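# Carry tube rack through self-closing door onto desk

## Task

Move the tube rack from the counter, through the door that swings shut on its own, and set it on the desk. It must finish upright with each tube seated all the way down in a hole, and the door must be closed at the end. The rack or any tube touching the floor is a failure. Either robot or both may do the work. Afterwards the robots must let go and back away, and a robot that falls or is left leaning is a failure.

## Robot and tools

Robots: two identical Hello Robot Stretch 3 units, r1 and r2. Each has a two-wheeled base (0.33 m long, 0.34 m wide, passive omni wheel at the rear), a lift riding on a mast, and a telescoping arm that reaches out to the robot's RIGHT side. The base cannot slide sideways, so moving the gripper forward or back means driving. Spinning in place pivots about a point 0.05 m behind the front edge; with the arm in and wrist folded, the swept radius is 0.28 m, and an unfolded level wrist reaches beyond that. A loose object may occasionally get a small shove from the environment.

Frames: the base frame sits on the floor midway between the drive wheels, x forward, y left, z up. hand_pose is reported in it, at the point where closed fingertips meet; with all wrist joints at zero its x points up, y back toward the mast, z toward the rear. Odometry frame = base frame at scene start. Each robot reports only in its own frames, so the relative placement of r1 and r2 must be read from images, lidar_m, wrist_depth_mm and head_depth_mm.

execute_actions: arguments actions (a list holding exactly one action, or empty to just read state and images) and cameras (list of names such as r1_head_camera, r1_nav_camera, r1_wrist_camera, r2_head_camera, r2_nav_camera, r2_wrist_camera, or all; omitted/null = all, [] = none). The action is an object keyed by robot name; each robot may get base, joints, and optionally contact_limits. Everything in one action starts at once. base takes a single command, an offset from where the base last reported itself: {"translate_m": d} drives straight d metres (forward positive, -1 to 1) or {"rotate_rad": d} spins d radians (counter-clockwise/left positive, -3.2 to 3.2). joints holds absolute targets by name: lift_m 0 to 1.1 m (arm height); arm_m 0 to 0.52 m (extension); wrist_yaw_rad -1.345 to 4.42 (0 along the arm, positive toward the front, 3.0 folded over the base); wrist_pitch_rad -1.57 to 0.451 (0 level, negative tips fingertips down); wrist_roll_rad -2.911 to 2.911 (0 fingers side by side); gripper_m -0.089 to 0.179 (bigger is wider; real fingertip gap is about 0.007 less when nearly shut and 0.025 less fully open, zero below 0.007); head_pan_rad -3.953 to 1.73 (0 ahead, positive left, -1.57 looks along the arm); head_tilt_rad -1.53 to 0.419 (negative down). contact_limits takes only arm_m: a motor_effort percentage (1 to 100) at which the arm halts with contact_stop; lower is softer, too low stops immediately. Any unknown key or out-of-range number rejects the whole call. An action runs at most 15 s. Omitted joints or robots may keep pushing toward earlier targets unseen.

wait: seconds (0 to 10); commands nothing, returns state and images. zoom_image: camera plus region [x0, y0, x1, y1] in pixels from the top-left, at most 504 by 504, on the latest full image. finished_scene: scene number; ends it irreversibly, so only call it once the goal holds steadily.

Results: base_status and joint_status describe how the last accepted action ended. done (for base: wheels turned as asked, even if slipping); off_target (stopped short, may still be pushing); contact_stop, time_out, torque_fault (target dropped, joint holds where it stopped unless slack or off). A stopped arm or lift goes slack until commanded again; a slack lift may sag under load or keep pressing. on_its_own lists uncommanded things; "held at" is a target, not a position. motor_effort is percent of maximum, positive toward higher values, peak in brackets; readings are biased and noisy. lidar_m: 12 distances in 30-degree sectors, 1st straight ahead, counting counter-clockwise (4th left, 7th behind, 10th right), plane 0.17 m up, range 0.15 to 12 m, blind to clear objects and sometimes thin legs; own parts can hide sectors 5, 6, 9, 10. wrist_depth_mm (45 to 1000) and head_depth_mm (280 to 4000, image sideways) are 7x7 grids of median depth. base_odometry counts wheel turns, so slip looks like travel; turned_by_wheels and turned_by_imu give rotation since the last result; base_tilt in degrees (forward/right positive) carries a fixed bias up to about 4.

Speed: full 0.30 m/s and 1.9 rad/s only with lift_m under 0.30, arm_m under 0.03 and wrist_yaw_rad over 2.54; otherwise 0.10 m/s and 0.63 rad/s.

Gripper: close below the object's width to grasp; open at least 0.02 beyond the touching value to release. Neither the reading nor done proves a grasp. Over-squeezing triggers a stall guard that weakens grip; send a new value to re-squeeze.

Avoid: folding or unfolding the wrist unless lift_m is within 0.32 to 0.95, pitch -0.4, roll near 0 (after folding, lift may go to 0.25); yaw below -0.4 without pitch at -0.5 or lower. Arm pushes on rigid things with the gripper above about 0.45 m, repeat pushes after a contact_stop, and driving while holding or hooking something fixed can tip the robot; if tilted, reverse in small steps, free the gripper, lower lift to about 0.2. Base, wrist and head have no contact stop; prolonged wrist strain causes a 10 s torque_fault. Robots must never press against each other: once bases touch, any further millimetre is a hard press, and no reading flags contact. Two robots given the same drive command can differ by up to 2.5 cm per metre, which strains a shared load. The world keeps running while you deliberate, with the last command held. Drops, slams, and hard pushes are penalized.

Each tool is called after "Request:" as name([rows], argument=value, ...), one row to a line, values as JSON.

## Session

Request:
execute_actions(actions=[])

Scene clock: 0.00 s.
r1.base_odometry: x=+0.000 y=+0.000 heading=+0.000 (m, m, rad; r1's odometry frame)
r1.turned_by_wheels: +0.000 (rad since the last result)
r1.turned_by_imu: +0.000 (rad since the last result)
r1.base_tilt: forward=+1.4 right=+0.3 (deg)
r1.lidar_m: 1.65 1.05 0.70 0.65 0.66 0.77 0.71 0.72 0.92 1.95 2.00 2.53
r1.head_depth_mm: 1937 3113 3145 3117 2468 2511 2222 / 2062 2961 3098 3113 2495 2509 2227 / 2067 3065 3091 3075 2466 2463 2226 / 2060 3012 3045 3081 2458 2485 2123 / 2074 2994 2971 3007 2427 2442 2186 / 2086 2976 2973 2987 2416 2433 2221 / 2105 2633 2656 2666 2707 2711 2212
r1.base_status: not commanded
r1.joint_positions: lift_m=+0.575 arm_m=+0.002 wrist_yaw_rad=+2.823 wrist_pitch_rad=-0.574 wrist_roll_rad=+0.017 gripper_m=+0.037 head_pan_rad=-0.017 head_tilt_rad=+0.004
r1.joint_status: not commanded
r1.motor_effort: left_wheel=+0 right_wheel=+1 lift_m=+27 arm_m=+0 wrist_yaw_rad=+0 wrist_pitch_rad=+7 wrist_roll_rad=+0 gripper_m=+0 head_pan_rad=+1 head_tilt_rad=+2 (%)
r1.hand_pose: x=+0.0420 y=+0.0450 z=+0.5539 quat_wxyz=(+0.306, +0.706, +0.088, +0.632) (m; r1's base frame)
r1.wrist_depth_mm: - 602 649 735 834 962 - / - 665 743 818 973 - - / - 753 812 940 - - - / 714 - 910 - 967 981 944 / 791 826 874 849 837 844 824 / 749 744 - 722 723 728 727 / 670 666 - 662 667 650 652
r2.base_odometry: x=+0.000 y=+0.000 heading=+0.000 (m, m, rad; r2's odometry frame)
r2.turned_by_wheels: +0.000 (rad since the last result)
r2.turned_by_imu: +0.000 (rad since the last result)
r2.base_tilt: forward=-1.2 right=+0.0 (deg)
r2.lidar_m: 2.41 2.25 1.99 1.41 0.85 0.75 0.76 0.72 0.63 0.63 0.75 1.38
r2.head_depth_mm: 1899 2200 2192 2183 2214 2196 2038 / 1902 2276 2257 2258 2272 2265 2139 / 1903 2325 2340 2349 2344 2341 2139 / 1900 2380 2395 2414 2410 2433 2142 / 1899 2481 2492 2491 2509 2508 2135 / 1894 2562 2550 2570 2583 2589 2128 / 1878 2617 2647 2666 2697 2673 2142
r2.base_status: not commanded
r2.joint_positions: lift_m=+0.568 arm_m=+0.002 wrist_yaw_rad=+2.987 wrist_pitch_rad=-0.395 wrist_roll_rad=+0.019 gripper_m=+0.037 head_pan_rad=+0.018 head_tilt_rad=+0.004
r2.joint_status: not commanded
r2.motor_effort: left_wheel=-1 right_wheel=+1 lift_m=+29 arm_m=+0 wrist_yaw_rad=+0 wrist_pitch_rad=+6 wrist_roll_rad=+0 gripper_m=+0 head_pan_rad=-1 head_tilt_rad=+1 (%)
r2.hand_pose: x=+0.0137 y=+0.0775 z=+0.5859 quat_wxyz=(+0.193, +0.708, +0.083, +0.674) (m; r2's base frame)
r2.wrist_depth_mm: 762 - - - - - - / 781 - - - - - - / 811 - - - - - - / 863 - - - - - - / 884 - - - - - - / 878 876 - 923 934 920 897 / 787 786 762 782 755 780 797
pictures: r1_head_camera (sideways: a quarter turn clockwise sets it upright), r1_nav_camera (sideways: a quarter turn counterclockwise sets it upright), r1_wrist_camera, r2_head_camera (sideways: a quarter turn clockwise sets it upright), r2_nav_camera (sideways: a quarter turn counterclockwise sets it upright), r2_wrist_camera
camera_calibration (this result's frames):
r1_head_camera: T_world_to_cam=[[0.0119734, -0.0124221, -0.999851, 1.31631], [-0.0402355, 0.999107, -0.0128947, 0.0220841], [0.999118, 0.0403839, 0.0114629, -0.0668582], [0, 0, 0, 1]] pos_world=[0.0519271, -0.003013, 1.31717]
r1_nav_camera: T_world_to_cam=[[-0.0461096, -0.0159333, 0.998809, -1.26015], [0.0285362, -0.999486, -0.0146267, 0.0738313], [0.998529, 0.0278278, 0.0465406, -0.105838], [0, 0, 0, 1]] pos_world=[0.0454701, 0.0566601, 1.26466]
r1_wrist_camera: T_world_to_cam=[[0.951748, -0.304462, -0.0384481, -0.00289642], [-0.243073, -0.671441, -0.700059, 0.458989], [0.187325, 0.675625, -0.713049, 0.522336], [0, 0, 0, 1]] pos_world=[0.0164775, -0.0456015, 0.693659]
r2_head_camera: T_world_to_cam=[[0.0121429, 0.00599891, -0.999908, 1.3213], [0.000530463, 0.999982, 0.00600579, -0.00929742], [0.999926, -0.000603342, 0.0121395, -0.0664842], [0, 0, 0, 1]] pos_world=[0.0504398, 0.00133075, 1.32205]
r2_nav_camera: T_world_to_cam=[[0.0127976, 0.0316169, 0.999418, -1.25939], [0.0618764, -0.997609, 0.0307673, 0.0142241], [0.998002, 0.0614467, -0.0147233, -0.0366731], [0, 0, 0, 1]] pos_world=[0.0518368, 0.0562614, 1.25768]
r2_wrist_camera: T_world_to_cam=[[0.980002, -0.198738, -0.00996054, 0.00211101], [-0.10756, -0.486949, -0.866782, 0.590457], [0.167412, 0.85052, -0.498588, 0.393535], [0, 0, 0, 1]] pos_world=[-0.0044419, -0.0467672, 0.70803]
Images, in order (width x height): r1_head_camera 896x504, r1_nav_camera 672x504, r1_wrist_camera 644x364, r2_head_camera 896x504, r2_nav_camera 672x504, r2_wrist_camera 644x364.

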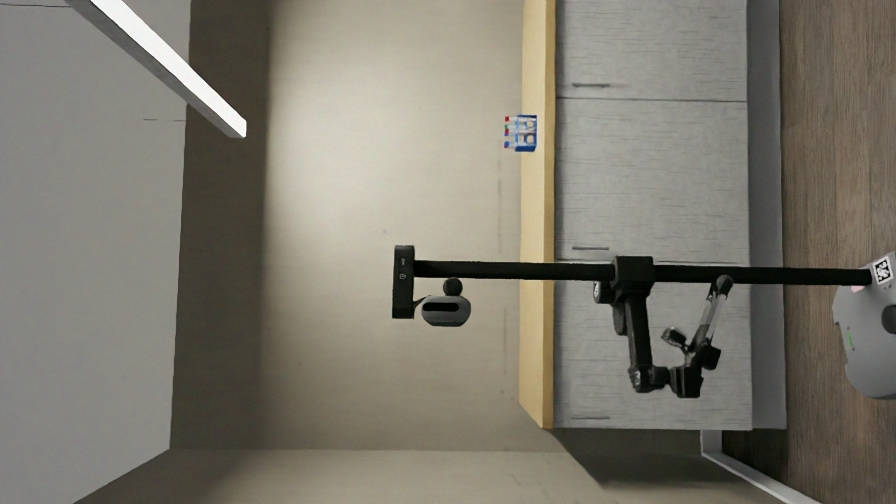

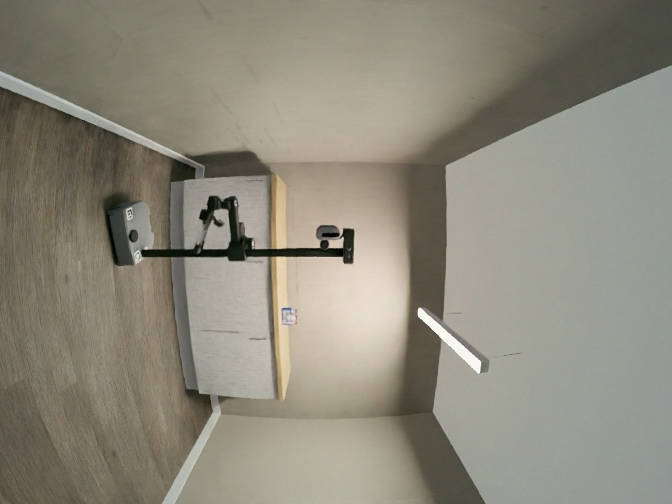

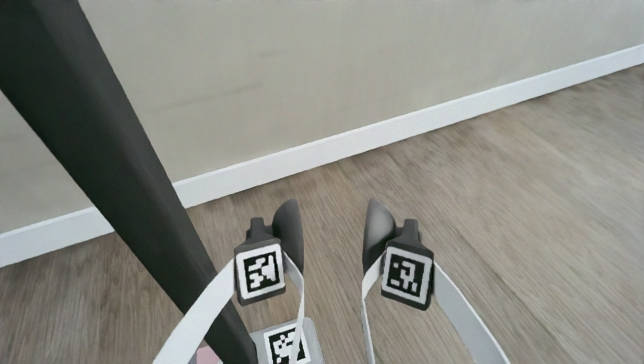

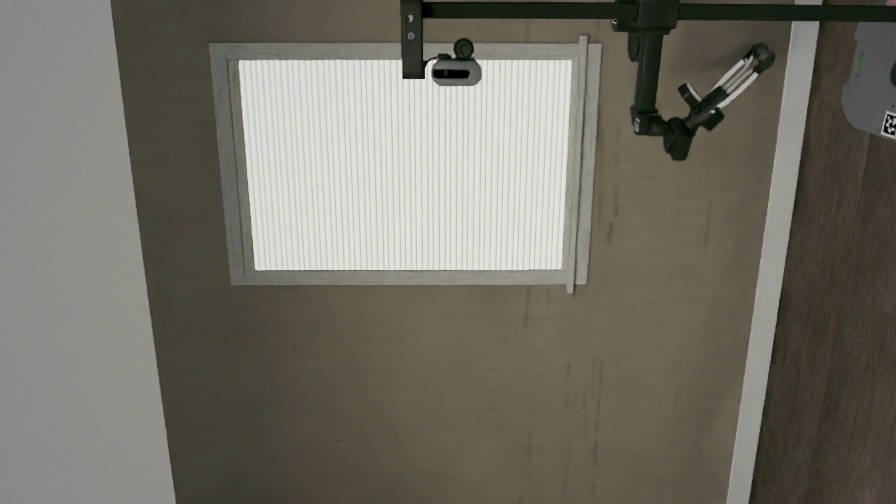

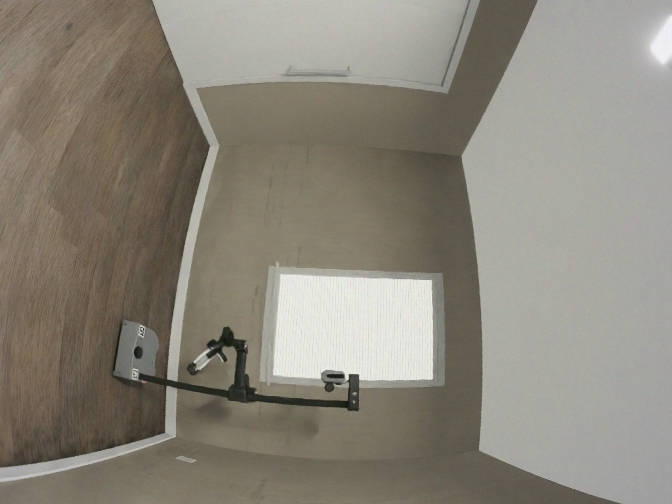

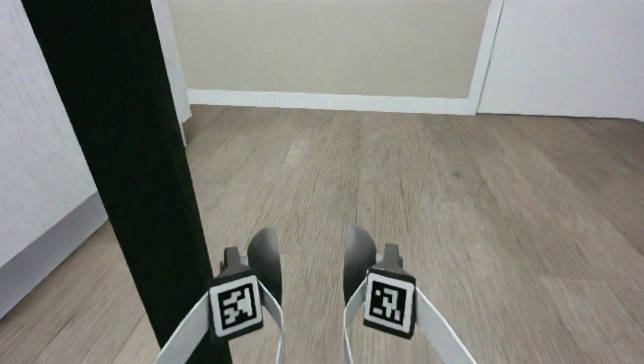

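Request:
execute_actions([
  {"r1":{"base":{"rotate_rad":-0.91},"joints":{"lift_m":0.29,"wrist_pitch_rad":-0.4,"head_pan_rad":-0.3}},"r2":{"base":{"rotate_rad":-1.48},"joints":{"lift_m":0.85,"wrist_yaw_rad":1.57,"head_pan_rad":-2.55,"head_tilt_rad":-0.35,"gripper_m":0.13}}},
], cameras=["r1_head_camera","r1_nav_camera","r2_head_camera"])

Scene clock: 19.30 s.
r1.base_odometry: x=+0.000 y=+0.000 heading=-0.910 (m, m, rad; r1's odometry frame)
r1.turned_by_wheels: -0.910 (rad since the last result)
r1.turned_by_imu: -0.901 (rad since the last result)
r1.base_tilt: forward=+1.4 right=+0.3 (deg)
r1.lidar_m: 2.07 2.52 1.57 0.89 0.67 0.65 0.68 0.73 0.71 0.75 1.05 1.97
r1.head_depth_mm: 1849 1843 1833 1851 1861 1868 1873 / 1883 1912 1911 1925 1908 1922 1948 / 1935 1965 1984 1969 1987 1991 1979 / 1998 2038 2059 2062 2051 2067 2044 / 2070 2097 2118 2149 2143 2149 2129 / 2111 2171 2194 2218 2233 2227 2184 / 2103 2288 2299 2318 2336 2323 2195
r1.base_status: done
r1.joint_positions: lift_m=+0.290 arm_m=+0.002 wrist_yaw_rad=+2.823 wrist_pitch_rad=-0.421 wrist_roll_rad=+0.017 gripper_m=+0.037 head_pan_rad=-0.293 head_tilt_rad=+0.004
r1.joint_status: all done
r1.motor_effort: left_wheel=+1(4) right_wheel=-1(2) lift_m=+18(24) arm_m=+0(0) wrist_yaw_rad=+1(0) wrist_pitch_rad=+11(13) wrist_roll_rad=+0(0) gripper_m=+0(1) head_pan_rad=-2(22) head_tilt_rad=+3(2) (%)
r1.hand_pose: x=+0.0488 y=+0.0659 z=+0.3024 quat_wxyz=(+0.256, +0.712, +0.034, +0.653) (m; r1's base frame)
r1.wrist_depth_mm: - 853 - - - - - / - 886 - - - - - / - 899 917 877 884 866 885 / - 727 709 697 687 702 696 / 590 - 586 591 590 569 561 / 497 - - 486 479 484 490 / 457 - - 422 426 420 421
r2.base_odometry: x=+0.000 y=+0.000 heading=-1.480 (m, m, rad; r2's odometry frame)
r2.turned_by_wheels: -1.480 (rad since the last result)
r2.turned_by_imu: -1.491 (rad since the last result)
r2.base_tilt: forward=-1.2 right=+0.1 (deg)
r2.lidar_m: 0.64 0.81 1.59 2.43 2.15 1.99 1.24 0.81 0.75 0.76 0.68 0.63
r2.head_depth_mm: 1781 1937 2094 1298 1408 1608 1420 / 1647 1766 1872 1188 1252 1384 1422 / 1513 1625 1733 1099 1125 1237 1374 / 1414 1508 1597 1097 1017 1112 1233 / 1319 1400 1495 1093 933 1014 1103 / 1240 1311 1398 1091 857 928 1001 / 1174 1228 1306 1089 799 852 922
r2.base_status: done
r2.joint_positions: lift_m=+0.849 arm_m=+0.002 wrist_yaw_rad=+1.572 wrist_pitch_rad=-0.395 wrist_roll_rad=+0.019 gripper_m=+0.130 head_pan_rad=-2.543 head_tilt_rad=-0.346
r2.joint_status: all done
r2.motor_effort: left_wheel=+1(3) right_wheel=-1(3) lift_m=+41(41) arm_m=+0(0) wrist_yaw_rad=-2(2) wrist_pitch_rad=+6(5) wrist_roll_rad=+0(0) gripper_m=+0(85) head_pan_rad=-3(40) head_tilt_rad=-3(30) (%)
r2.hand_pose: x=+0.2059 y=-0.1470 z=+0.8673 quat_wxyz=(+0.585, +0.592, -0.397, +0.387) (m; r2's base frame)
r2.wrist_depth_mm: 688 608 539 487 447 410 386 / 749 675 591 526 478 441 408 / 843 731 641 560 508 465 432 / 967 828 710 623 565 505 459 / - 934 782 688 598 545 495 / - - 881 767 668 574 531 / - - - 862 749 681 571
pictures: r1_head_camera (sideways: a quarter turn clockwise sets it upright), r1_nav_camera (sideways: a quarter turn counterclockwise sets it upright), r2_head_camera (sideways: a quarter turn clockwise sets it upright)
camera_calibration (this result's frames):
r1_head_camera: T_world_to_cam=[[0.00812702, -0.0152192, -0.999851, 1.31634], [0.234078, 0.972132, -0.0128947, 0.0204107], [0.972184, -0.233938, 0.011463, -0.066694], [0, 0, 0, 1]] pos_world=[0.0493633, -0.0154106, 1.31717]
r1_nav_camera: T_world_to_cam=[[-0.048708, -0.00273869, 0.998809, -1.26014], [-0.245436, -0.969302, -0.0146267, 0.0755025], [0.968188, -0.245856, 0.0465407, -0.105653], [0, 0, 0, 1]] pos_world=[0.0594441, 0.0437583, 1.26466]
r2_head_camera: T_world_to_cam=[[0.276987, 0.181894, -0.9435, 1.24581], [0.547234, -0.836979, -0.00070425, -0.00389538], [-0.789818, -0.516121, -0.331371, 0.391573], [0, 0, 0, 1]] pos_world=[-0.0336694, -0.0277661, 1.30517]
Images, in order (width x height): r1_head_camera 896x504, r1_nav_camera 672x504, r2_head_camera 896x504.

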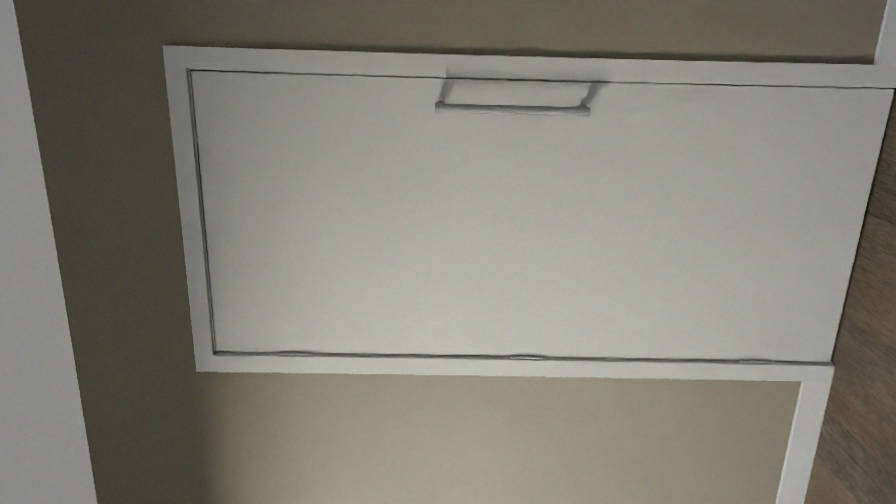

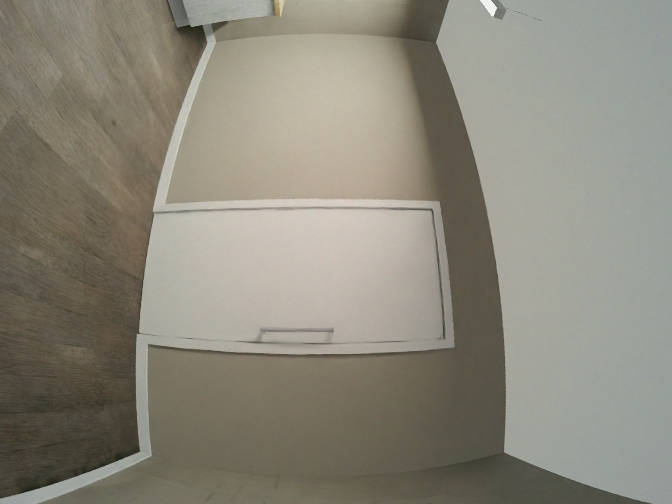

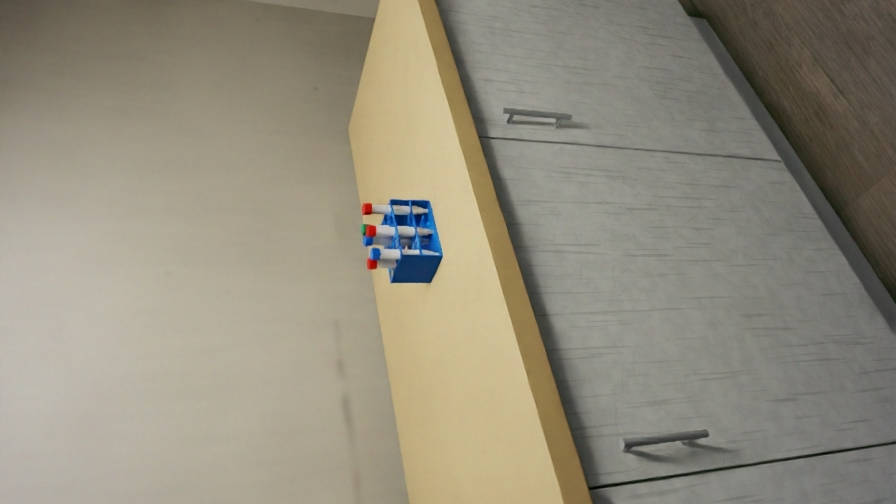

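Request:
execute_actions([
  {"r1":{"base":{"translate_m":1.0}},"r2":{"base":{"translate_m":-0.4},"joints":{"lift_m":1.1}}},
], cameras=[])

Request:
execute_actions([
  {"r1":{"base":{"translate_m":0.63},"joints":{"lift_m":0.93}},"r2":{"base":{"translate_m":-0.66},"joints":{"head_pan_rad":-1.2,"head_tilt_rad":-0.55}}},
], cameras=[])

Request:
execute_actions([
  {"r1":{"base":{"rotate_rad":-0.56},"joints":{"arm_m":0.49,"wrist_yaw_rad":1.57,"wrist_pitch_rad":0.0,"gripper_m":0.12,"head_pan_rad":-0.9,"head_tilt_rad":-0.4}},"r2":{"base":{"rotate_rad":-0.37},"joints":{"arm_m":0.38}}},
], cameras=["r1_head_camera","r1_wrist_camera","r2_head_camera","r2_wrist_camera"])

Scene clock: 31.73 s.
r1.base_odometry: x=+0.614 y=-0.789 heading=-0.910 (m, m, rad; r1's odometry frame)
r1.turned_by_wheels: +0.000 (rad since the last result)
r1.turned_by_imu: +0.009 (rad since the last result)
r1.base_tilt: forward=+1.4 right=+0.3 (deg)
r1.lidar_m: 1.19 1.69 1.26 1.25 1.53 1.49 1.57 1.27 1.24 1.31 1.17 1.14
r1.head_depth_mm: 1025 1031 1038 1036 1045 1051 1056 / 1063 1067 1068 1076 1084 1085 1084 / 1103 1103 1108 1116 1123 1123 1130 / 1141 1146 1151 1158 1158 1165 1168 / 1176 1170 1182 1180 1188 1194 1209 / 1234 1239 1240 1249 1257 1259 1269 / 1279 1285 1300 1302 1301 1314 1315
r1.base_status: done
r1.joint_positions: lift_m=+0.290 arm_m=+0.002 wrist_yaw_rad=+2.823 wrist_pitch_rad=-0.420 wrist_roll_rad=+0.017 gripper_m=+0.037 head_pan_rad=-0.293 head_tilt_rad=+0.004
r1.joint_status: not commanded
r1.motor_effort: left_wheel=+0(7) right_wheel=+0(5) lift_m=+19(18) arm_m=+0(0) wrist_yaw_rad=+0(0) wrist_pitch_rad=+10(11) wrist_roll_rad=+0(0) gripper_m=+1(0) head_pan_rad=-3(2) head_tilt_rad=+4(2) (%)
r1.hand_pose: x=+0.0488 y=+0.0659 z=+0.3025 quat_wxyz=(+0.256, +0.712, +0.034, +0.654) (m; r1's base frame)
r1.wrist_depth_mm: - - - - - - - / - - - - - - - / - 904 931 892 885 898 867 / - 727 706 704 697 681 675 / 589 - 577 580 591 567 570 / 493 - - 485 470 492 476 / 458 - - 427 424 418 419
r2.base_odometry: x=-0.036 y=+0.398 heading=-1.480 (m, m, rad; r2's odometry frame)
r2.turned_by_wheels: +0.000 (rad since the last result)
r2.turned_by_imu: +0.002 (rad since the last result)
r2.base_tilt: forward=-1.2 right=+0.0 (deg)
r2.lidar_m: 1.01 1.28 2.56 1.27 1.75 1.62 0.98 0.65 0.60 0.61 0.76 1.00
r2.head_depth_mm: - - - - 1111 1247 1377 / - - - - 980 1089 1256 / - - - - 874 969 1079 / - - - - 802 858 960 / - - - 898 761 792 864 / - - - 823 721 728 785 / - - - 947 720 669 721
r2.base_status: done
r2.joint_positions: lift_m=+1.097 arm_m=+0.002 wrist_yaw_rad=+1.572 wrist_pitch_rad=-0.395 wrist_roll_rad=+0.019 gripper_m=+0.130 head_pan_rad=-2.543 head_tilt_rad=-0.346
r2.joint_status: all done
joint sent to its limit — the command would take r2.lift_m past its upper limit, so that joint was sent only as far as its limit.
r2.motor_effort: left_wheel=+1(3) right_wheel=-1(3) lift_m=+42(44) arm_m=+0(0) wrist_yaw_rad=-2(2) wrist_pitch_rad=+6(5) wrist_roll_rad=+0(0) gripper_m=+0(0) head_pan_rad=-3(3) head_tilt_rad=-2(2) (%)
r2.hand_pose: x=+0.2059 y=-0.1470 z=+1.1153 quat_wxyz=(+0.585, +0.592, -0.397, +0.387) (m; r2's base frame)
r2.wrist_depth_mm: - - 917 854 787 723 669 / - - - 913 819 770 717 / - - - - 888 813 748 / - - - - 968 867 802 / - - - - - 919 854 / - - - - - 996 908 / - - - - - - -
pictures: none
No camera images: the call's "cameras" was empty. Leave "cameras" out to get every camera's image.

Scene clock: 39.57 s.
r1.base_odometry: x=+1.001 y=-1.287 heading=-0.910 (m, m, rad; r1's odometry frame)
r1.turned_by_wheels: +0.000 (rad since the last result)
r1.turned_by_imu: +0.006 (rad since the last result)
r1.base_tilt: forward=+1.4 right=+0.3 (deg)
r1.lidar_m: 0.63 0.91 1.16 1.27 2.07 2.02 2.11 1.62 1.58 0.83 0.63 0.61
r1.head_depth_mm: 530 531 533 535 537 541 541 / 548 551 553 555 557 558 562 / 559 563 566 568 571 572 574 / 589 591 593 597 585 586 588 / 610 614 616 617 621 623 625 / 636 637 640 644 646 650 652 / 663 665 668 670 673 678 679
r1.base_status: done
r1.joint_positions: lift_m=+0.930 arm_m=+0.002 wrist_yaw_rad=+2.823 wrist_pitch_rad=-0.420 wrist_roll_rad=+0.017 gripper_m=+0.037 head_pan_rad=-0.293 head_tilt_rad=+0.004
r1.joint_status: all done
r1.motor_effort: left_wheel=-1(8) right_wheel=+0(4) lift_m=+34(36) arm_m=+0(0) wrist_yaw_rad=+0(0) wrist_pitch_rad=+10(10) wrist_roll_rad=+0(0) gripper_m=+0(0) head_pan_rad=-3(3) head_tilt_rad=+3(3) (%)
r1.hand_pose: x=+0.0489 y=+0.0660 z=+0.9419 quat_wxyz=(+0.256, +0.712, +0.034, +0.654) (m; r1's base frame)
r1.wrist_depth_mm: - - - - - - - / - - - - - - - / - - - - - - - / - - - - - - - / - - - - - - 963 / - - - - - - 895 / - - - - - - 882
r2.base_odometry: x=-0.096 y=+1.056 heading=-1.480 (m, m, rad; r2's odometry frame)
r2.turned_by_wheels: +0.000 (rad since the last result)
r2.turned_by_imu: +0.002 (rad since the last result)
r2.base_tilt: forward=-1.2 right=+0.0 (deg)
r2.lidar_m: 1.63 2.04 2.81 1.17 1.10 1.01 1.03 0.37 0.34 0.34 0.43 0.92
r2.head_depth_mm: 834 900 953 723 - - 494 / 894 972 1002 590 - - 569 / 965 1052 1049 636 - - 659 / 1043 1140 1177 - - - 760 / 1139 1229 - - - - 914 / 1256 1387 - - - - 1179 / 1391 1550 - - 928 1233 1206
r2.base_status: done
r2.joint_positions: lift_m=+1.097 arm_m=+0.002 wrist_yaw_rad=+1.572 wrist_pitch_rad=-0.395 wrist_roll_rad=+0.019 gripper_m=+0.130 head_pan_rad=-1.207 head_tilt_rad=-0.543
r2.joint_status: all done
r2.motor_effort: left_wheel=+1(3) right_wheel=-1(3) lift_m=+41(41) arm_m=+0(0) wrist_yaw_rad=-2(2) wrist_pitch_rad=+6(6) wrist_roll_rad=+0(0) gripper_m=+0(0) head_pan_rad=+4(39) head_tilt_rad=-4(23) (%)
r2.hand_pose: x=+0.2059 y=-0.1470 z=+1.1153 quat_wxyz=(+0.585, +0.592, -0.397, +0.387) (m; r2's base frame)
r2.wrist_depth_mm: - - - - - - - / - - - - - - - / - - - - - - 849 / - - - - - - 630 / - - - - - - 529 / - - - - - 692 459 / - - - - - 961 410
pictures: none
No camera images: the call's "cameras" was empty. Leave "cameras" out to get every camera's image.

Scene clock: 44.33 s.
r1.base_odometry: x=+1.001 y=-1.287 heading=-1.470 (m, m, rad; r1's odometry frame)
r1.turned_by_wheels: -0.560 (rad since the last result)
r1.turned_by_imu: -0.554 (rad since the last result)
r1.base_tilt: forward=+1.4 right=+0.4 (deg)
r1.lidar_m: 0.61 0.62 0.88 1.16 1.13 2.08 2.02 2.11 1.63 1.58 0.85 0.63
r1.head_depth_mm: 1039 1146 1298 1457 1731 1730 1398 / 907 1000 1102 1227 1387 1567 1395 / 795 855 943 1047 1162 1325 1363 / 728 774 850 912 1011 1122 1250 / 663 706 760 816 887 974 1068 / 607 644 686 736 793 857 935 / 562 594 626 666 713 768 827
r1.base_status: done
r1.joint_positions: lift_m=+0.930 arm_m=+0.490 wrist_yaw_rad=+1.571 wrist_pitch_rad=-0.024 wrist_roll_rad=+0.017 gripper_m=+0.120 head_pan_rad=-0.893 head_tilt_rad=-0.395
r1.joint_status: all done
r1.motor_effort: left_wheel=+1(6) right_wheel=-1(4) lift_m=+35(35) arm_m=+3(3) wrist_yaw_rad=+0(4) wrist_pitch_rad=+12(13) wrist_roll_rad=+0(0) gripper_m=+0(97) head_pan_rad=-2(28) head_tilt_rad=-2(24) (%)
r1.hand_pose: x=+0.2342 y=-0.6347 z=+1.0381 quat_wxyz=(+0.502, +0.510, -0.498, +0.490) (m; r1's base frame)
r1.wrist_depth_mm: 495 497 482 482 463 474 463 / 516 513 499 495 481 481 488 / 526 531 515 516 507 496 493 / 563 552 544 539 524 518 519 / 585 576 558 564 551 536 544 / 614 605 596 592 571 - 569 / 639 635 621 608 603 599 575
r2.base_odometry: x=-0.096 y=+1.056 heading=-1.850 (m, m, rad; r2's odometry frame)
r2.turned_by_wheels: -0.370 (rad since the last result)
r2.turned_by_imu: -0.372 (rad since the last result)
r2.base_tilt: forward=-1.2 right=+0.1 (deg)
r2.lidar_m: 1.61 1.68 2.37 1.13 1.14 1.04 1.01 0.47 0.35 0.34 0.35 0.50
r2.head_depth_mm: 749 796 899 722 550 443 479 / 768 848 926 721 549 443 511 / 802 873 937 721 547 454 547 / 828 909 969 667 547 468 588 / 857 945 997 601 545 523 638 / 890 984 1033 629 544 564 695 / 924 1029 1031 712 542 609 765
r2.base_status: done
r2.joint_positions: lift_m=+1.097 arm_m=+0.380 wrist_yaw_rad=+1.570 wrist_pitch_rad=-0.395 wrist_roll_rad=+0.019 gripper_m=+0.130 head_pan_rad=-1.207 head_tilt_rad=-0.543
r2.joint_status: all done
r2.motor_effort: left_wheel=-1(4) right_wheel=-2(3) lift_m=+41(41) arm_m=+3(2) wrist_yaw_rad=+0(2) wrist_pitch_rad=+5(5) wrist_roll_rad=+0(0) gripper_m=+0(0) head_pan_rad=+4(3) head_tilt_rad=-4(4) (%)
r2.hand_pose: x=+0.2059 y=-0.5250 z=+1.1153 quat_wxyz=(+0.585, +0.592, -0.398, +0.386) (m; r2's base frame)
r2.wrist_depth_mm: - - - - - 811 547 / - - - - - 788 532 / - - - 834 846 739 540 / - - 655 625 632 629 545 / - - 502 509 502 501 495 / - - 418 311 414 438 420 / - 352 359 261 365 349 362
pictures: r1_head_camera (sideways: a quarter turn clockwise sets it upright), r1_wrist_camera, r2_head_camera (sideways: a quarter turn clockwise sets it upright), r2_wrist_camera
camera_calibration (this result's frames):
r1_head_camera: T_world_to_cam=[[-0.246119, 0.28631, -0.925987, 1.22122], [0.741773, 0.670574, 0.0101808, -0.0127286], [0.623858, -0.684367, -0.377418, 0.441614], [0, 0, 0, 1]] pos_world=[0.0345027, -0.0388854, 1.29764]
r1_wrist_camera: T_world_to_cam=[[0.027974, -0.99921, -0.0282204, -0.609401], [-0.242785, 0.0205945, -0.969861, 1.1075], [0.969677, 0.0339824, -0.242018, 0.21133], [0, 0, 0, 1]] pos_world=[0.0810094, -0.63891, 1.10807]
r2_head_camera: T_world_to_cam=[[-0.176142, 0.478775, -0.860086, 1.13974], [0.941089, 0.338128, -0.00450855, -0.0013458], [0.288661, -0.810212, -0.510129, 0.617608], [0, 0, 0, 1]] pos_world=[0.0237434, -0.0448315, 1.29533]
r2_wrist_camera: T_world_to_cam=[[-0.0464316, -0.998872, -0.00995976, -0.509452], [-0.497698, 0.0317776, -0.866768, 1.12929], [0.866107, -0.0352885, -0.498612, 0.528909], [0, 0, 0, 1]] pos_world=[0.0802992, -0.526099, 1.23748]
Images, in order (width x height): r1_head_camera 896x504, r1_wrist_camera 644x364, r2_head_camera 896x504, r2_wrist_camera 644x364.

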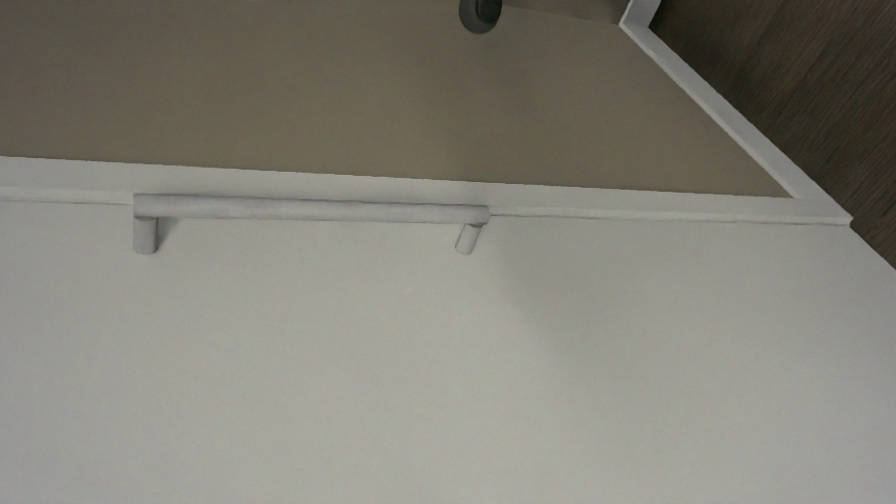

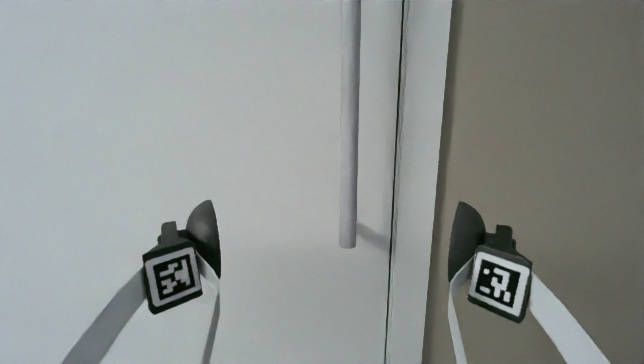

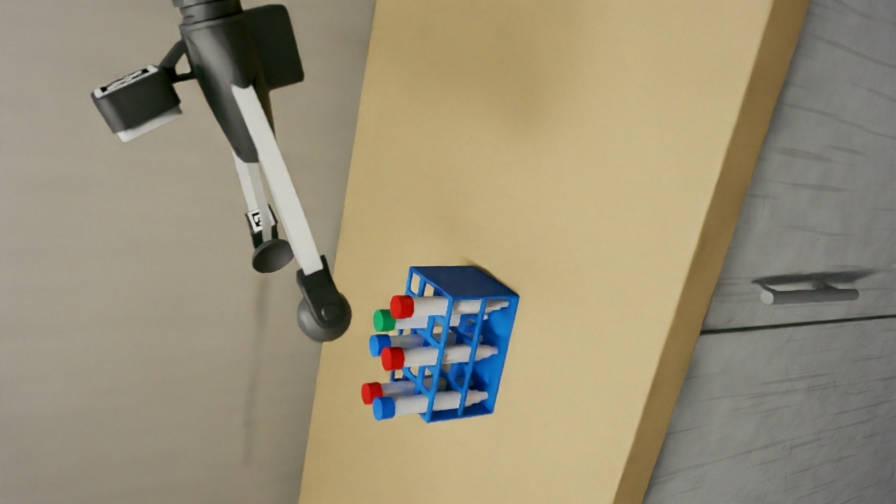

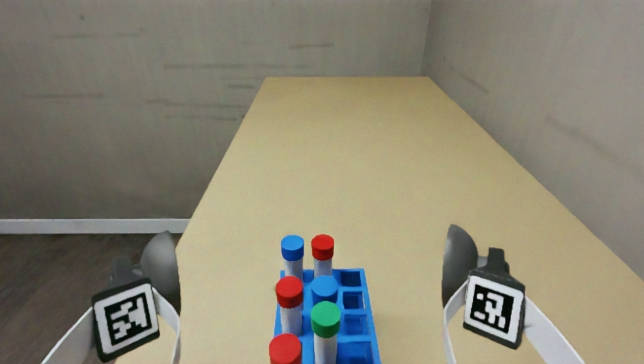

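Request:
execute_actions([
  {"r1":{"base":{"translate_m":0.15},"joints":{"arm_m":0.512}},"r2":{"joints":{"arm_m":0.385,"wrist_yaw_rad":1.53,"wrist_pitch_rad":-0.8,"lift_m":1.055,"gripper_m":0.14,"wrist_roll_rad":0}}},
], cameras=["r1_wrist_camera","r2_wrist_camera"])

Scene clock: 51.13 s.
r1.base_odometry: x=+1.016 y=-1.436 heading=-1.470 (m, m, rad; r1's odometry frame)
r1.turned_by_wheels: +0.000 (rad since the last result)
r1.turned_by_imu: +0.001 (rad since the last result)
r1.base_tilt: forward=+1.4 right=+0.4 (deg)
r1.lidar_m: 0.46 0.47 0.67 1.58 1.64 2.24 2.16 2.20 1.63 1.58 0.64 0.47
r1.head_depth_mm: 762 848 956 1084 1269 1509 1407 / 672 665 767 854 1011 1193 1332 / 598 647 710 779 864 975 1117 / 538 578 625 680 746 827 922 / 490 523 560 606 655 717 791 / 449 477 508 544 584 632 689 / 416 438 464 493 528 567 612
r1.base_status: done
r1.joint_positions: lift_m=+0.930 arm_m=+0.512 wrist_yaw_rad=+1.571 wrist_pitch_rad=-0.024 wrist_roll_rad=+0.017 gripper_m=+0.120 head_pan_rad=-0.893 head_tilt_rad=-0.395
r1.joint_status: all done
r1.motor_effort: left_wheel=+0(4) right_wheel=+0(2) lift_m=+35(35) arm_m=+3(3) wrist_yaw_rad=+0(0) wrist_pitch_rad=+12(12) wrist_roll_rad=+0(0) gripper_m=+0(0) head_pan_rad=-2(2) head_tilt_rad=-2(2) (%)
r1.hand_pose: x=+0.2342 y=-0.6567 z=+1.0381 quat_wxyz=(+0.502, +0.510, -0.498, +0.490) (m; r1's base frame)
r1.wrist_depth_mm: 350 350 341 333 329 328 324 / 360 360 357 350 343 342 336 / 377 371 366 361 353 353 354 / 395 388 389 382 363 367 369 / 418 405 401 398 383 384 381 / 428 428 421 412 405 - 392 / 455 447 439 432 422 417 411
r2.base_odometry: x=-0.096 y=+1.056 heading=-1.850 (m, m, rad; r2's odometry frame)
r2.turned_by_wheels: +0.000 (rad since the last result)
r2.turned_by_imu: +0.001 (rad since the last result)
r2.base_tilt: forward=-1.3 right=+0.1 (deg)
r2.lidar_m: 1.61 1.68 2.37 2.81 1.40 1.04 1.01 0.47 0.35 0.34 0.36 0.50
r2.head_depth_mm: 749 815 - 725 550 443 479 / 771 835 919 721 549 443 510 / 800 878 945 689 547 455 547 / 828 909 979 667 547 467 589 / 857 947 1002 600 546 524 638 / 890 985 1031 630 545 564 695 / 926 1029 1031 710 542 608 766
r2.base_status: not commanded
r2.joint_positions: lift_m=+1.056 arm_m=+0.385 wrist_yaw_rad=+1.532 wrist_pitch_rad=-0.807 wrist_roll_rad=+0.005 gripper_m=+0.140 head_pan_rad=-1.207 head_tilt_rad=-0.543
r2.joint_status: all done
r2.motor_effort: left_wheel=+0(0) right_wheel=-1(1) lift_m=+14(36) arm_m=+2(6) wrist_yaw_rad=-2(3) wrist_pitch_rad=+2(5) wrist_roll_rad=-3(4) gripper_m=+0(49) head_pan_rad=+4(3) head_tilt_rad=-4(4) (%)
r2.hand_pose: x=+0.1384 y=-0.5361 z=+0.9927 quat_wxyz=(+0.661, +0.651, -0.278, +0.249) (m; r2's base frame)
r2.wrist_depth_mm: - 454 412 420 440 450 446 / - 378 350 258 382 383 388 / - 324 313 232 335 334 338 / - 292 281 226 298 299 301 / 266 266 264 263 268 273 274 / 241 - 241 244 246 - 250 / 224 218 224 224 226 222 231
pictures: r1_wrist_camera, r2_wrist_camera
camera_calibration (this result's frames):
r1_wrist_camera: T_world_to_cam=[[0.027974, -0.99921, -0.0282205, -0.631386], [-0.242785, 0.0205945, -0.969861, 1.10795], [0.969677, 0.0339824, -0.242018, 0.212078], [0, 0, 0, 1]] pos_world=[0.0810094, -0.660912, 1.10807]
r2_wrist_camera: T_world_to_cam=[[-0.075309, -0.996989, 0.0185, -0.54815], [-0.802051, 0.0495397, -0.595198, 0.771845], [0.592489, -0.0596617, -0.803366, 0.853202], [0, 0, 0, 1]] pos_world=[0.0722649, -0.533833, 1.15497]
Images, in order (width x height): r1_wrist_camera 644x364, r2_wrist_camera 644x364.

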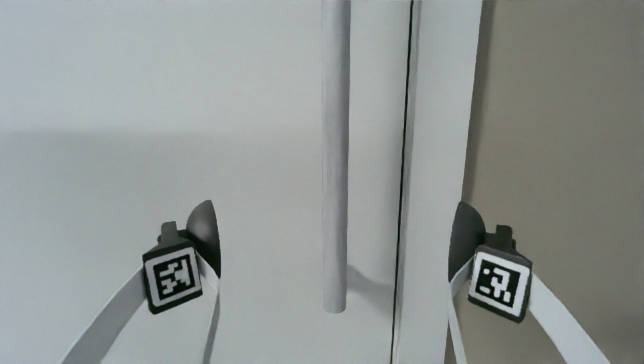

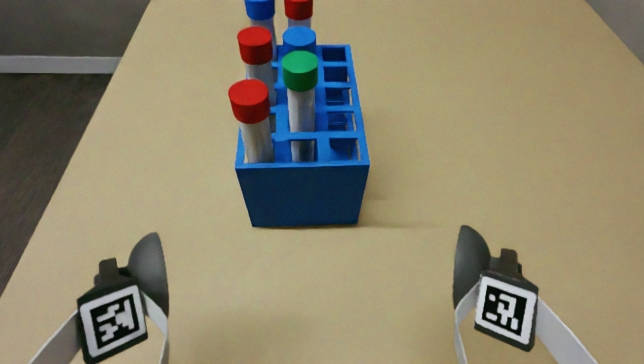

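Request:
execute_actions([
  {"r1":{"base":{"translate_m":0.19},"joints":{"arm_m":0.506}},"r2":{"base":{"translate_m":0.135},"joints":{"arm_m":0.38,"lift_m":1.033}}},
], cameras=["r1_wrist_camera","r2_wrist_camera","r2_head_camera"])

Scene clock: 57.77 s.
r1.base_odometry: x=+1.035 y=-1.625 heading=-1.470 (m, m, rad; r1's odometry frame)
r1.turned_by_wheels: +0.000 (rad since the last result)
r1.turned_by_imu: +0.001 (rad since the last result)
r1.base_tilt: forward=+1.4 right=+0.4 (deg)
r1.lidar_m: 0.27 0.28 0.39 1.14 1.64 2.28 2.36 2.21 1.64 0.98 0.38 0.28
r1.head_depth_mm: 425 471 530 594 706 841 1006 / 371 408 452 504 571 658 777 / 331 358 392 432 480 541 617 / 298 321 346 377 414 458 512 / - 293 311 335 364 398 438 / - - 287 301 324 351 383 / - - - 284 295 314 340
r1.base_status: done
r1.joint_positions: lift_m=+0.930 arm_m=+0.506 wrist_yaw_rad=+1.571 wrist_pitch_rad=-0.024 wrist_roll_rad=+0.017 gripper_m=+0.120 head_pan_rad=-0.893 head_tilt_rad=-0.395
r1.joint_status: all done
r1.motor_effort: left_wheel=+0(4) right_wheel=+0(1) lift_m=+34(35) arm_m=-2(2) wrist_yaw_rad=-1(0) wrist_pitch_rad=+12(12) wrist_roll_rad=+1(0) gripper_m=+0(0) head_pan_rad=-3(3) head_tilt_rad=-2(2) (%)
r1.hand_pose: x=+0.2342 y=-0.6512 z=+1.0381 quat_wxyz=(+0.502, +0.510, -0.498, +0.490) (m; r1's base frame)
r1.wrist_depth_mm: 168 167 164 161 157 157 144 / 174 172 170 166 164 164 150 / 182 179 177 172 172 169 155 / 190 188 185 180 178 174 162 / 197 194 192 189 185 171 168 / 207 205 201 197 193 - 176 / 218 214 212 206 205 190 196
r2.base_odometry: x=-0.133 y=+0.926 heading=-1.850 (m, m, rad; r2's odometry frame)
r2.turned_by_wheels: +0.000 (rad since the last result)
r2.turned_by_imu: +0.001 (rad since the last result)
r2.base_tilt: forward=-1.3 right=+0.0 (deg)
r2.lidar_m: 1.48 1.54 2.17 2.81 1.56 1.18 1.15 0.47 0.35 0.34 0.36 0.51
r2.head_depth_mm: 753 820 - 709 551 443 487 / 778 848 935 691 549 443 506 / 803 881 945 559 548 456 557 / 832 916 979 587 546 481 599 / 862 952 1011 714 546 532 648 / 894 990 1037 714 544 572 706 / 930 1031 1031 712 543 618 776
r2.base_status: done
r2.joint_positions: lift_m=+1.034 arm_m=+0.380 wrist_yaw_rad=+1.532 wrist_pitch_rad=-0.807 wrist_roll_rad=+0.005 gripper_m=+0.140 head_pan_rad=-1.207 head_tilt_rad=-0.543
r2.joint_status: all done
r2.motor_effort: left_wheel=+0(4) right_wheel=-1(2) lift_m=+13(14) arm_m=-2(7) wrist_yaw_rad=-2(2) wrist_pitch_rad=+3(2) wrist_roll_rad=-3(3) gripper_m=-1(0) head_pan_rad=+3(3) head_tilt_rad=-4(4) (%)
r2.hand_pose: x=+0.1382 y=-0.5316 z=+0.9706 quat_wxyz=(+0.661, +0.651, -0.277, +0.249) (m; r2's base frame)
r2.wrist_depth_mm: - 396 388 398 396 402 408 / - 334 337 341 344 349 353 / - 297 155 285 303 306 309 / 272 266 186 173 266 272 276 / 242 241 114 113 240 250 248 / 216 - 174 100 200 - 227 / 204 199 172 131 174 205 211
pictures: r1_wrist_camera, r2_head_camera (sideways: a quarter turn clockwise sets it upright), r2_wrist_camera
camera_calibration (this result's frames):
r1_wrist_camera: T_world_to_cam=[[0.027974, -0.99921, -0.0282205, -0.625898], [-0.242785, 0.0205946, -0.969861, 1.10784], [0.969677, 0.0339824, -0.242018, 0.211891], [0, 0, 0, 1]] pos_world=[0.0810094, -0.655419, 1.10807]
r2_head_camera: T_world_to_cam=[[-0.176141, 0.478775, -0.860086, 1.13974], [0.941089, 0.338128, -0.00450855, -0.0013458], [0.28866, -0.810212, -0.510128, 0.617608], [0, 0, 0, 1]] pos_world=[0.0237434, -0.0448315, 1.29533]
r2_wrist_camera: T_world_to_cam=[[-0.0753359, -0.996985, 0.0185825, -0.543358], [-0.80253, 0.0495606, -0.59455, 0.757767], [0.591836, -0.0597039, -0.803844, 0.836319], [0, 0, 0, 1]] pos_world=[0.0722328, -0.529344, 1.1329]
Images, in order (width x height): r1_wrist_camera 644x364, r2_head_camera 896x504, r2_wrist_camera 644x364.

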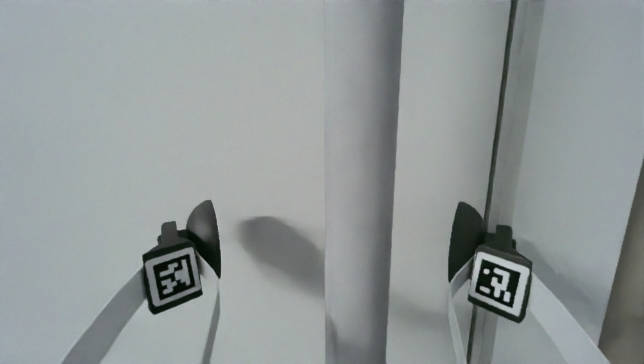

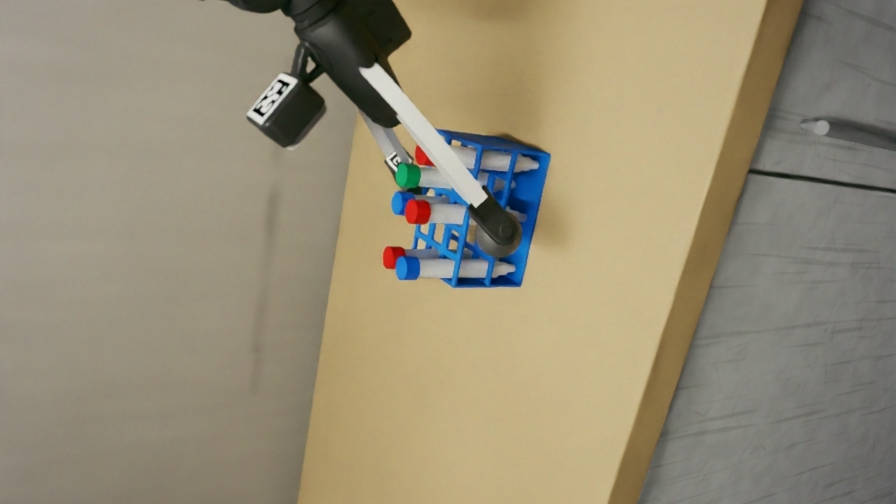

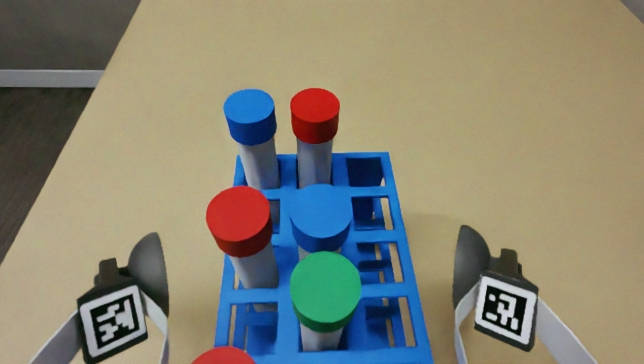

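Request:
execute_actions([
  {"r1":{"base":{"translate_m":-0.005},"joints":{"arm_m":0.514,"gripper_m":-0.03}},"r2":{"base":{"translate_m":-0.014},"joints":{"arm_m":0.383,"gripper_m":0.12}}},
], cameras=["r1_wrist_camera"])

Request:
execute_actions([
  {"r1":{"base":{"translate_m":-0.14},"joints":{"arm_m":0.493}},"r2":{"joints":{"gripper_m":0.038}}},
], cameras=["r1_wrist_camera","r2_wrist_camera","r2_head_camera"])

Scene clock: 73.07 s.
r1.base_odometry: x=+1.034 y=-1.620 heading=-1.470 (m, m, rad; r1's odometry frame)
r1.turned_by_wheels: +0.000 (rad since the last result)
r1.turned_by_imu: +0.000 (rad since the last result)
r1.base_tilt: forward=+1.4 right=+0.4 (deg)
r1.lidar_m: 0.28 0.29 0.40 1.16 1.64 2.29 2.35 2.21 1.64 1.00 0.39 0.29
r1.head_depth_mm: 434 481 542 619 717 858 1026 / 380 416 460 515 585 673 792 / 338 366 400 441 489 551 631 / 305 327 354 385 423 467 522 / 286 296 317 342 372 406 447 / - - 290 308 331 358 390 / - - - 287 298 321 346
r1.base_status: done
r1.joint_positions: lift_m=+0.930 arm_m=+0.514 wrist_yaw_rad=+1.567 wrist_pitch_rad=-0.024 wrist_roll_rad=+0.017 gripper_m=-0.028 head_pan_rad=-0.893 head_tilt_rad=-0.395
r1.joint_status: all done
r1.motor_effort: left_wheel=+0(3) right_wheel=+0(4) lift_m=+35(35) arm_m=+3(1) wrist_yaw_rad=+3(3) wrist_pitch_rad=+12(12) wrist_roll_rad=+0(0) gripper_m=-30(100) head_pan_rad=-2(3) head_tilt_rad=-2(1) (%)
r1.hand_pose: x=+0.2342 y=-0.6599 z=+1.0381 quat_wxyz=(+0.503, +0.509, -0.499, +0.489) (m; r1's base frame)
r1.wrist_depth_mm: 171 170 168 99 165 158 149 / 178 176 175 103 171 158 155 / 187 184 182 107 177 165 162 / 194 192 190 112 186 170 170 / 203 201 199 116 191 176 183 / 212 209 208 122 201 185 192 / 223 219 216 128 213 192 202
r2.base_odometry: x=-0.130 y=+0.939 heading=-1.850 (m, m, rad; r2's odometry frame)
r2.turned_by_wheels: +0.000 (rad since the last result)
r2.turned_by_imu: +0.001 (rad since the last result)
r2.base_tilt: forward=-1.2 right=+0.1 (deg)
r2.lidar_m: 1.49 1.56 2.19 2.81 1.54 1.17 1.13 0.47 0.35 0.34 0.36 0.50
r2.head_depth_mm: 751 818 - 723 551 443 486 / 776 848 940 691 549 443 517 / 804 880 944 568 548 455 554 / 831 914 979 578 547 481 596 / 860 951 1010 716 546 531 647 / 894 991 1034 713 545 571 704 / 932 1032 1030 712 543 616 776
r2.base_status: done
r2.joint_positions: lift_m=+1.034 arm_m=+0.383 wrist_yaw_rad=+1.532 wrist_pitch_rad=-0.807 wrist_roll_rad=+0.005 gripper_m=+0.120 head_pan_rad=-1.207 head_tilt_rad=-0.543
r2.joint_status: all done
r2.motor_effort: left_wheel=+0(1) right_wheel=-1(4) lift_m=+13(13) arm_m=+2(0) wrist_yaw_rad=-2(2) wrist_pitch_rad=+3(3) wrist_roll_rad=-3(3) gripper_m=+0(76) head_pan_rad=+3(3) head_tilt_rad=-4(4) (%)
r2.hand_pose: x=+0.1382 y=-0.5341 z=+0.9706 quat_wxyz=(+0.661, +0.651, -0.277, +0.249) (m; r2's base frame)
r2.wrist_depth_mm: - 402 390 396 398 403 406 / - 330 338 336 346 348 353 / - 295 284 191 302 308 307 / 273 263 123 124 265 273 275 / 242 240 158 109 241 247 248 / 218 222 178 140 211 227 227 / 203 195 91 138 200 202 208
pictures: r1_wrist_camera
camera_calibration (this result's frames):
r1_wrist_camera: T_world_to_cam=[[0.0237113, -0.999321, -0.0282175, -0.633603], [-0.242641, 0.0216288, -0.969875, 1.10869], [0.969826, 0.0298437, -0.241963, 0.209366], [0, 0, 0, 1]] pos_world=[0.0809883, -0.6634, 1.10807]
Images, in order (width x height): r1_wrist_camera 644x364.

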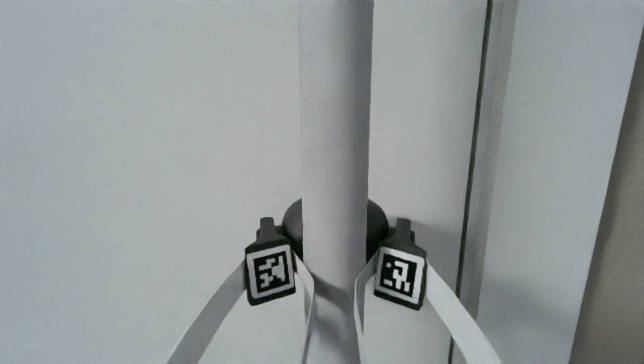

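Scene clock: 75.43 s.
r1.base_odometry: x=+1.020 y=-1.481 heading=-1.469 (m, m, rad; r1's odometry frame)
r1.turned_by_wheels: +0.001 (rad since the last result)
r1.turned_by_imu: +0.001 (rad since the last result)
r1.base_tilt: forward=+1.4 right=+0.4 (deg)
r1.lidar_m: 0.39 0.43 0.60 1.59 1.65 2.28 2.21 2.20 1.63 1.51 0.47 0.39
r1.head_depth_mm: 475 520 577 645 725 848 1337 / 435 474 520 576 645 732 844 / 403 436 474 520 575 644 730 / 375 402 435 473 519 575 645 / 350 374 401 434 472 518 574 / 329 350 374 402 434 473 517 / 310 329 349 373 402 434 473
r1.base_status: done
r1.joint_positions: lift_m=+0.930 arm_m=+0.493 wrist_yaw_rad=+1.574 wrist_pitch_rad=-0.024 wrist_roll_rad=+0.017 gripper_m=-0.025 head_pan_rad=-0.893 head_tilt_rad=-0.395
r1.joint_status: all done
r1.motor_effort: left_wheel=+7(9) right_wheel=-11(24) lift_m=+35(35) arm_m=-1(8) wrist_yaw_rad=-2(38) wrist_pitch_rad=+12(13) wrist_roll_rad=+0(0) gripper_m=-25(29) head_pan_rad=-3(3) head_tilt_rad=-1(2) (%)
r1.hand_pose: x=+0.2342 y=-0.6374 z=+1.0381 quat_wxyz=(+0.501, +0.511, -0.497, +0.490) (m; r1's base frame)
r1.wrist_depth_mm: 208 196 185 104 164 160 282 / 219 204 191 108 170 167 296 / 229 214 201 113 175 295 302 / 242 225 208 117 182 313 317 / 253 237 222 121 189 327 330 / 267 249 231 127 192 345 345 / 285 262 239 138 209 362 357
r2.base_odometry: x=-0.130 y=+0.939 heading=-1.850 (m, m, rad; r2's odometry frame)
r2.turned_by_wheels: +0.000 (rad since the last result)
r2.turned_by_imu: +0.000 (rad since the last result)
r2.base_tilt: forward=-1.2 right=+0.1 (deg)
r2.lidar_m: 1.49 1.56 2.19 2.81 1.54 1.17 1.13 0.47 0.35 0.34 0.36 0.50
r2.head_depth_mm: 750 819 - 722 551 443 485 / 777 849 935 691 549 443 518 / 803 879 945 564 548 455 555 / 831 914 977 594 547 481 596 / 862 949 1008 715 545 531 644 / 894 989 1035 714 545 571 704 / 930 1030 1032 712 543 617 777
r2.base_status: not commanded
r2.joint_positions: lift_m=+1.034 arm_m=+0.383 wrist_yaw_rad=+1.531 wrist_pitch_rad=-0.809 wrist_roll_rad=+0.003 gripper_m=+0.039 head_pan_rad=-1.207 head_tilt_rad=-0.543
r2.joint_status: all done
r2.motor_effort: left_wheel=+1(0) right_wheel=-1(1) lift_m=+14(14) arm_m=+2(3) wrist_yaw_rad=-1(2) wrist_pitch_rad=+3(3) wrist_roll_rad=-2(3) gripper_m=-21(100) head_pan_rad=+3(3) head_tilt_rad=-3(4) (%)
r2.hand_pose: x=+0.1380 y=-0.5343 z=+0.9704 quat_wxyz=(+0.661, +0.651, -0.277, +0.249) (m; r2's base frame)
r2.wrist_depth_mm: - 399 388 395 397 401 405 / - 333 334 340 344 348 351 / - 293 182 191 302 303 309 / 273 266 117 121 271 273 276 / 237 239 137 114 244 247 247 / 217 218 144 125 182 225 226 / 201 199 88 133 166 204 208
pictures: r1_wrist_camera, r2_head_camera (sideways: a quarter turn clockwise sets it upright), r2_wrist_camera
camera_calibration (this result's frames):
r1_wrist_camera: T_world_to_cam=[[0.030788, -0.999128, -0.0282075, -0.612723], [-0.242656, 0.0199051, -0.969908, 1.10718], [0.969624, 0.0367062, -0.241831, 0.212984], [0, 0, 0, 1]] pos_world=[0.0810132, -0.642045, 1.10809]
r2_head_camera: T_world_to_cam=[[-0.176142, 0.478775, -0.860086, 1.13974], [0.941089, 0.338128, -0.00450855, -0.0013458], [0.288661, -0.810212, -0.510129, 0.617608], [0, 0, 0, 1]] pos_world=[0.0237434, -0.0448315, 1.29533]
r2_wrist_camera: T_world_to_cam=[[-0.0749587, -0.996987, 0.0199683, -0.547422], [-0.803403, 0.048518, -0.593456, 0.75604], [0.590699, -0.0605273, -0.804619, 0.836621], [0, 0, 0, 1]] pos_world=[0.0721793, -0.531816, 1.13277]
Images, in order (width x height): r1_wrist_camera 644x364, r2_head_camera 896x504, r2_wrist_camera 644x364.

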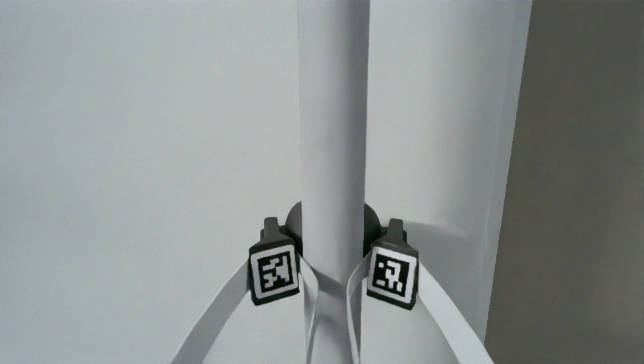

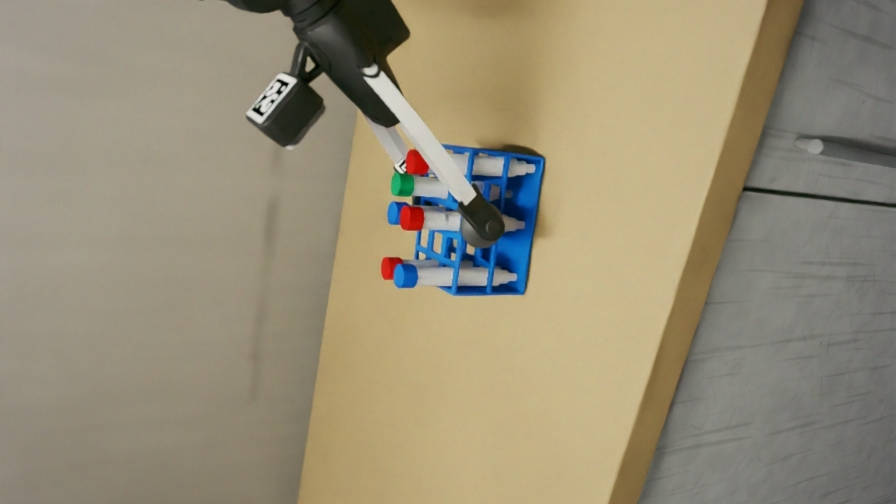

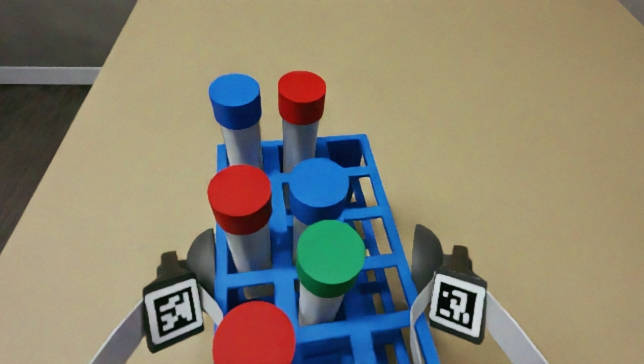

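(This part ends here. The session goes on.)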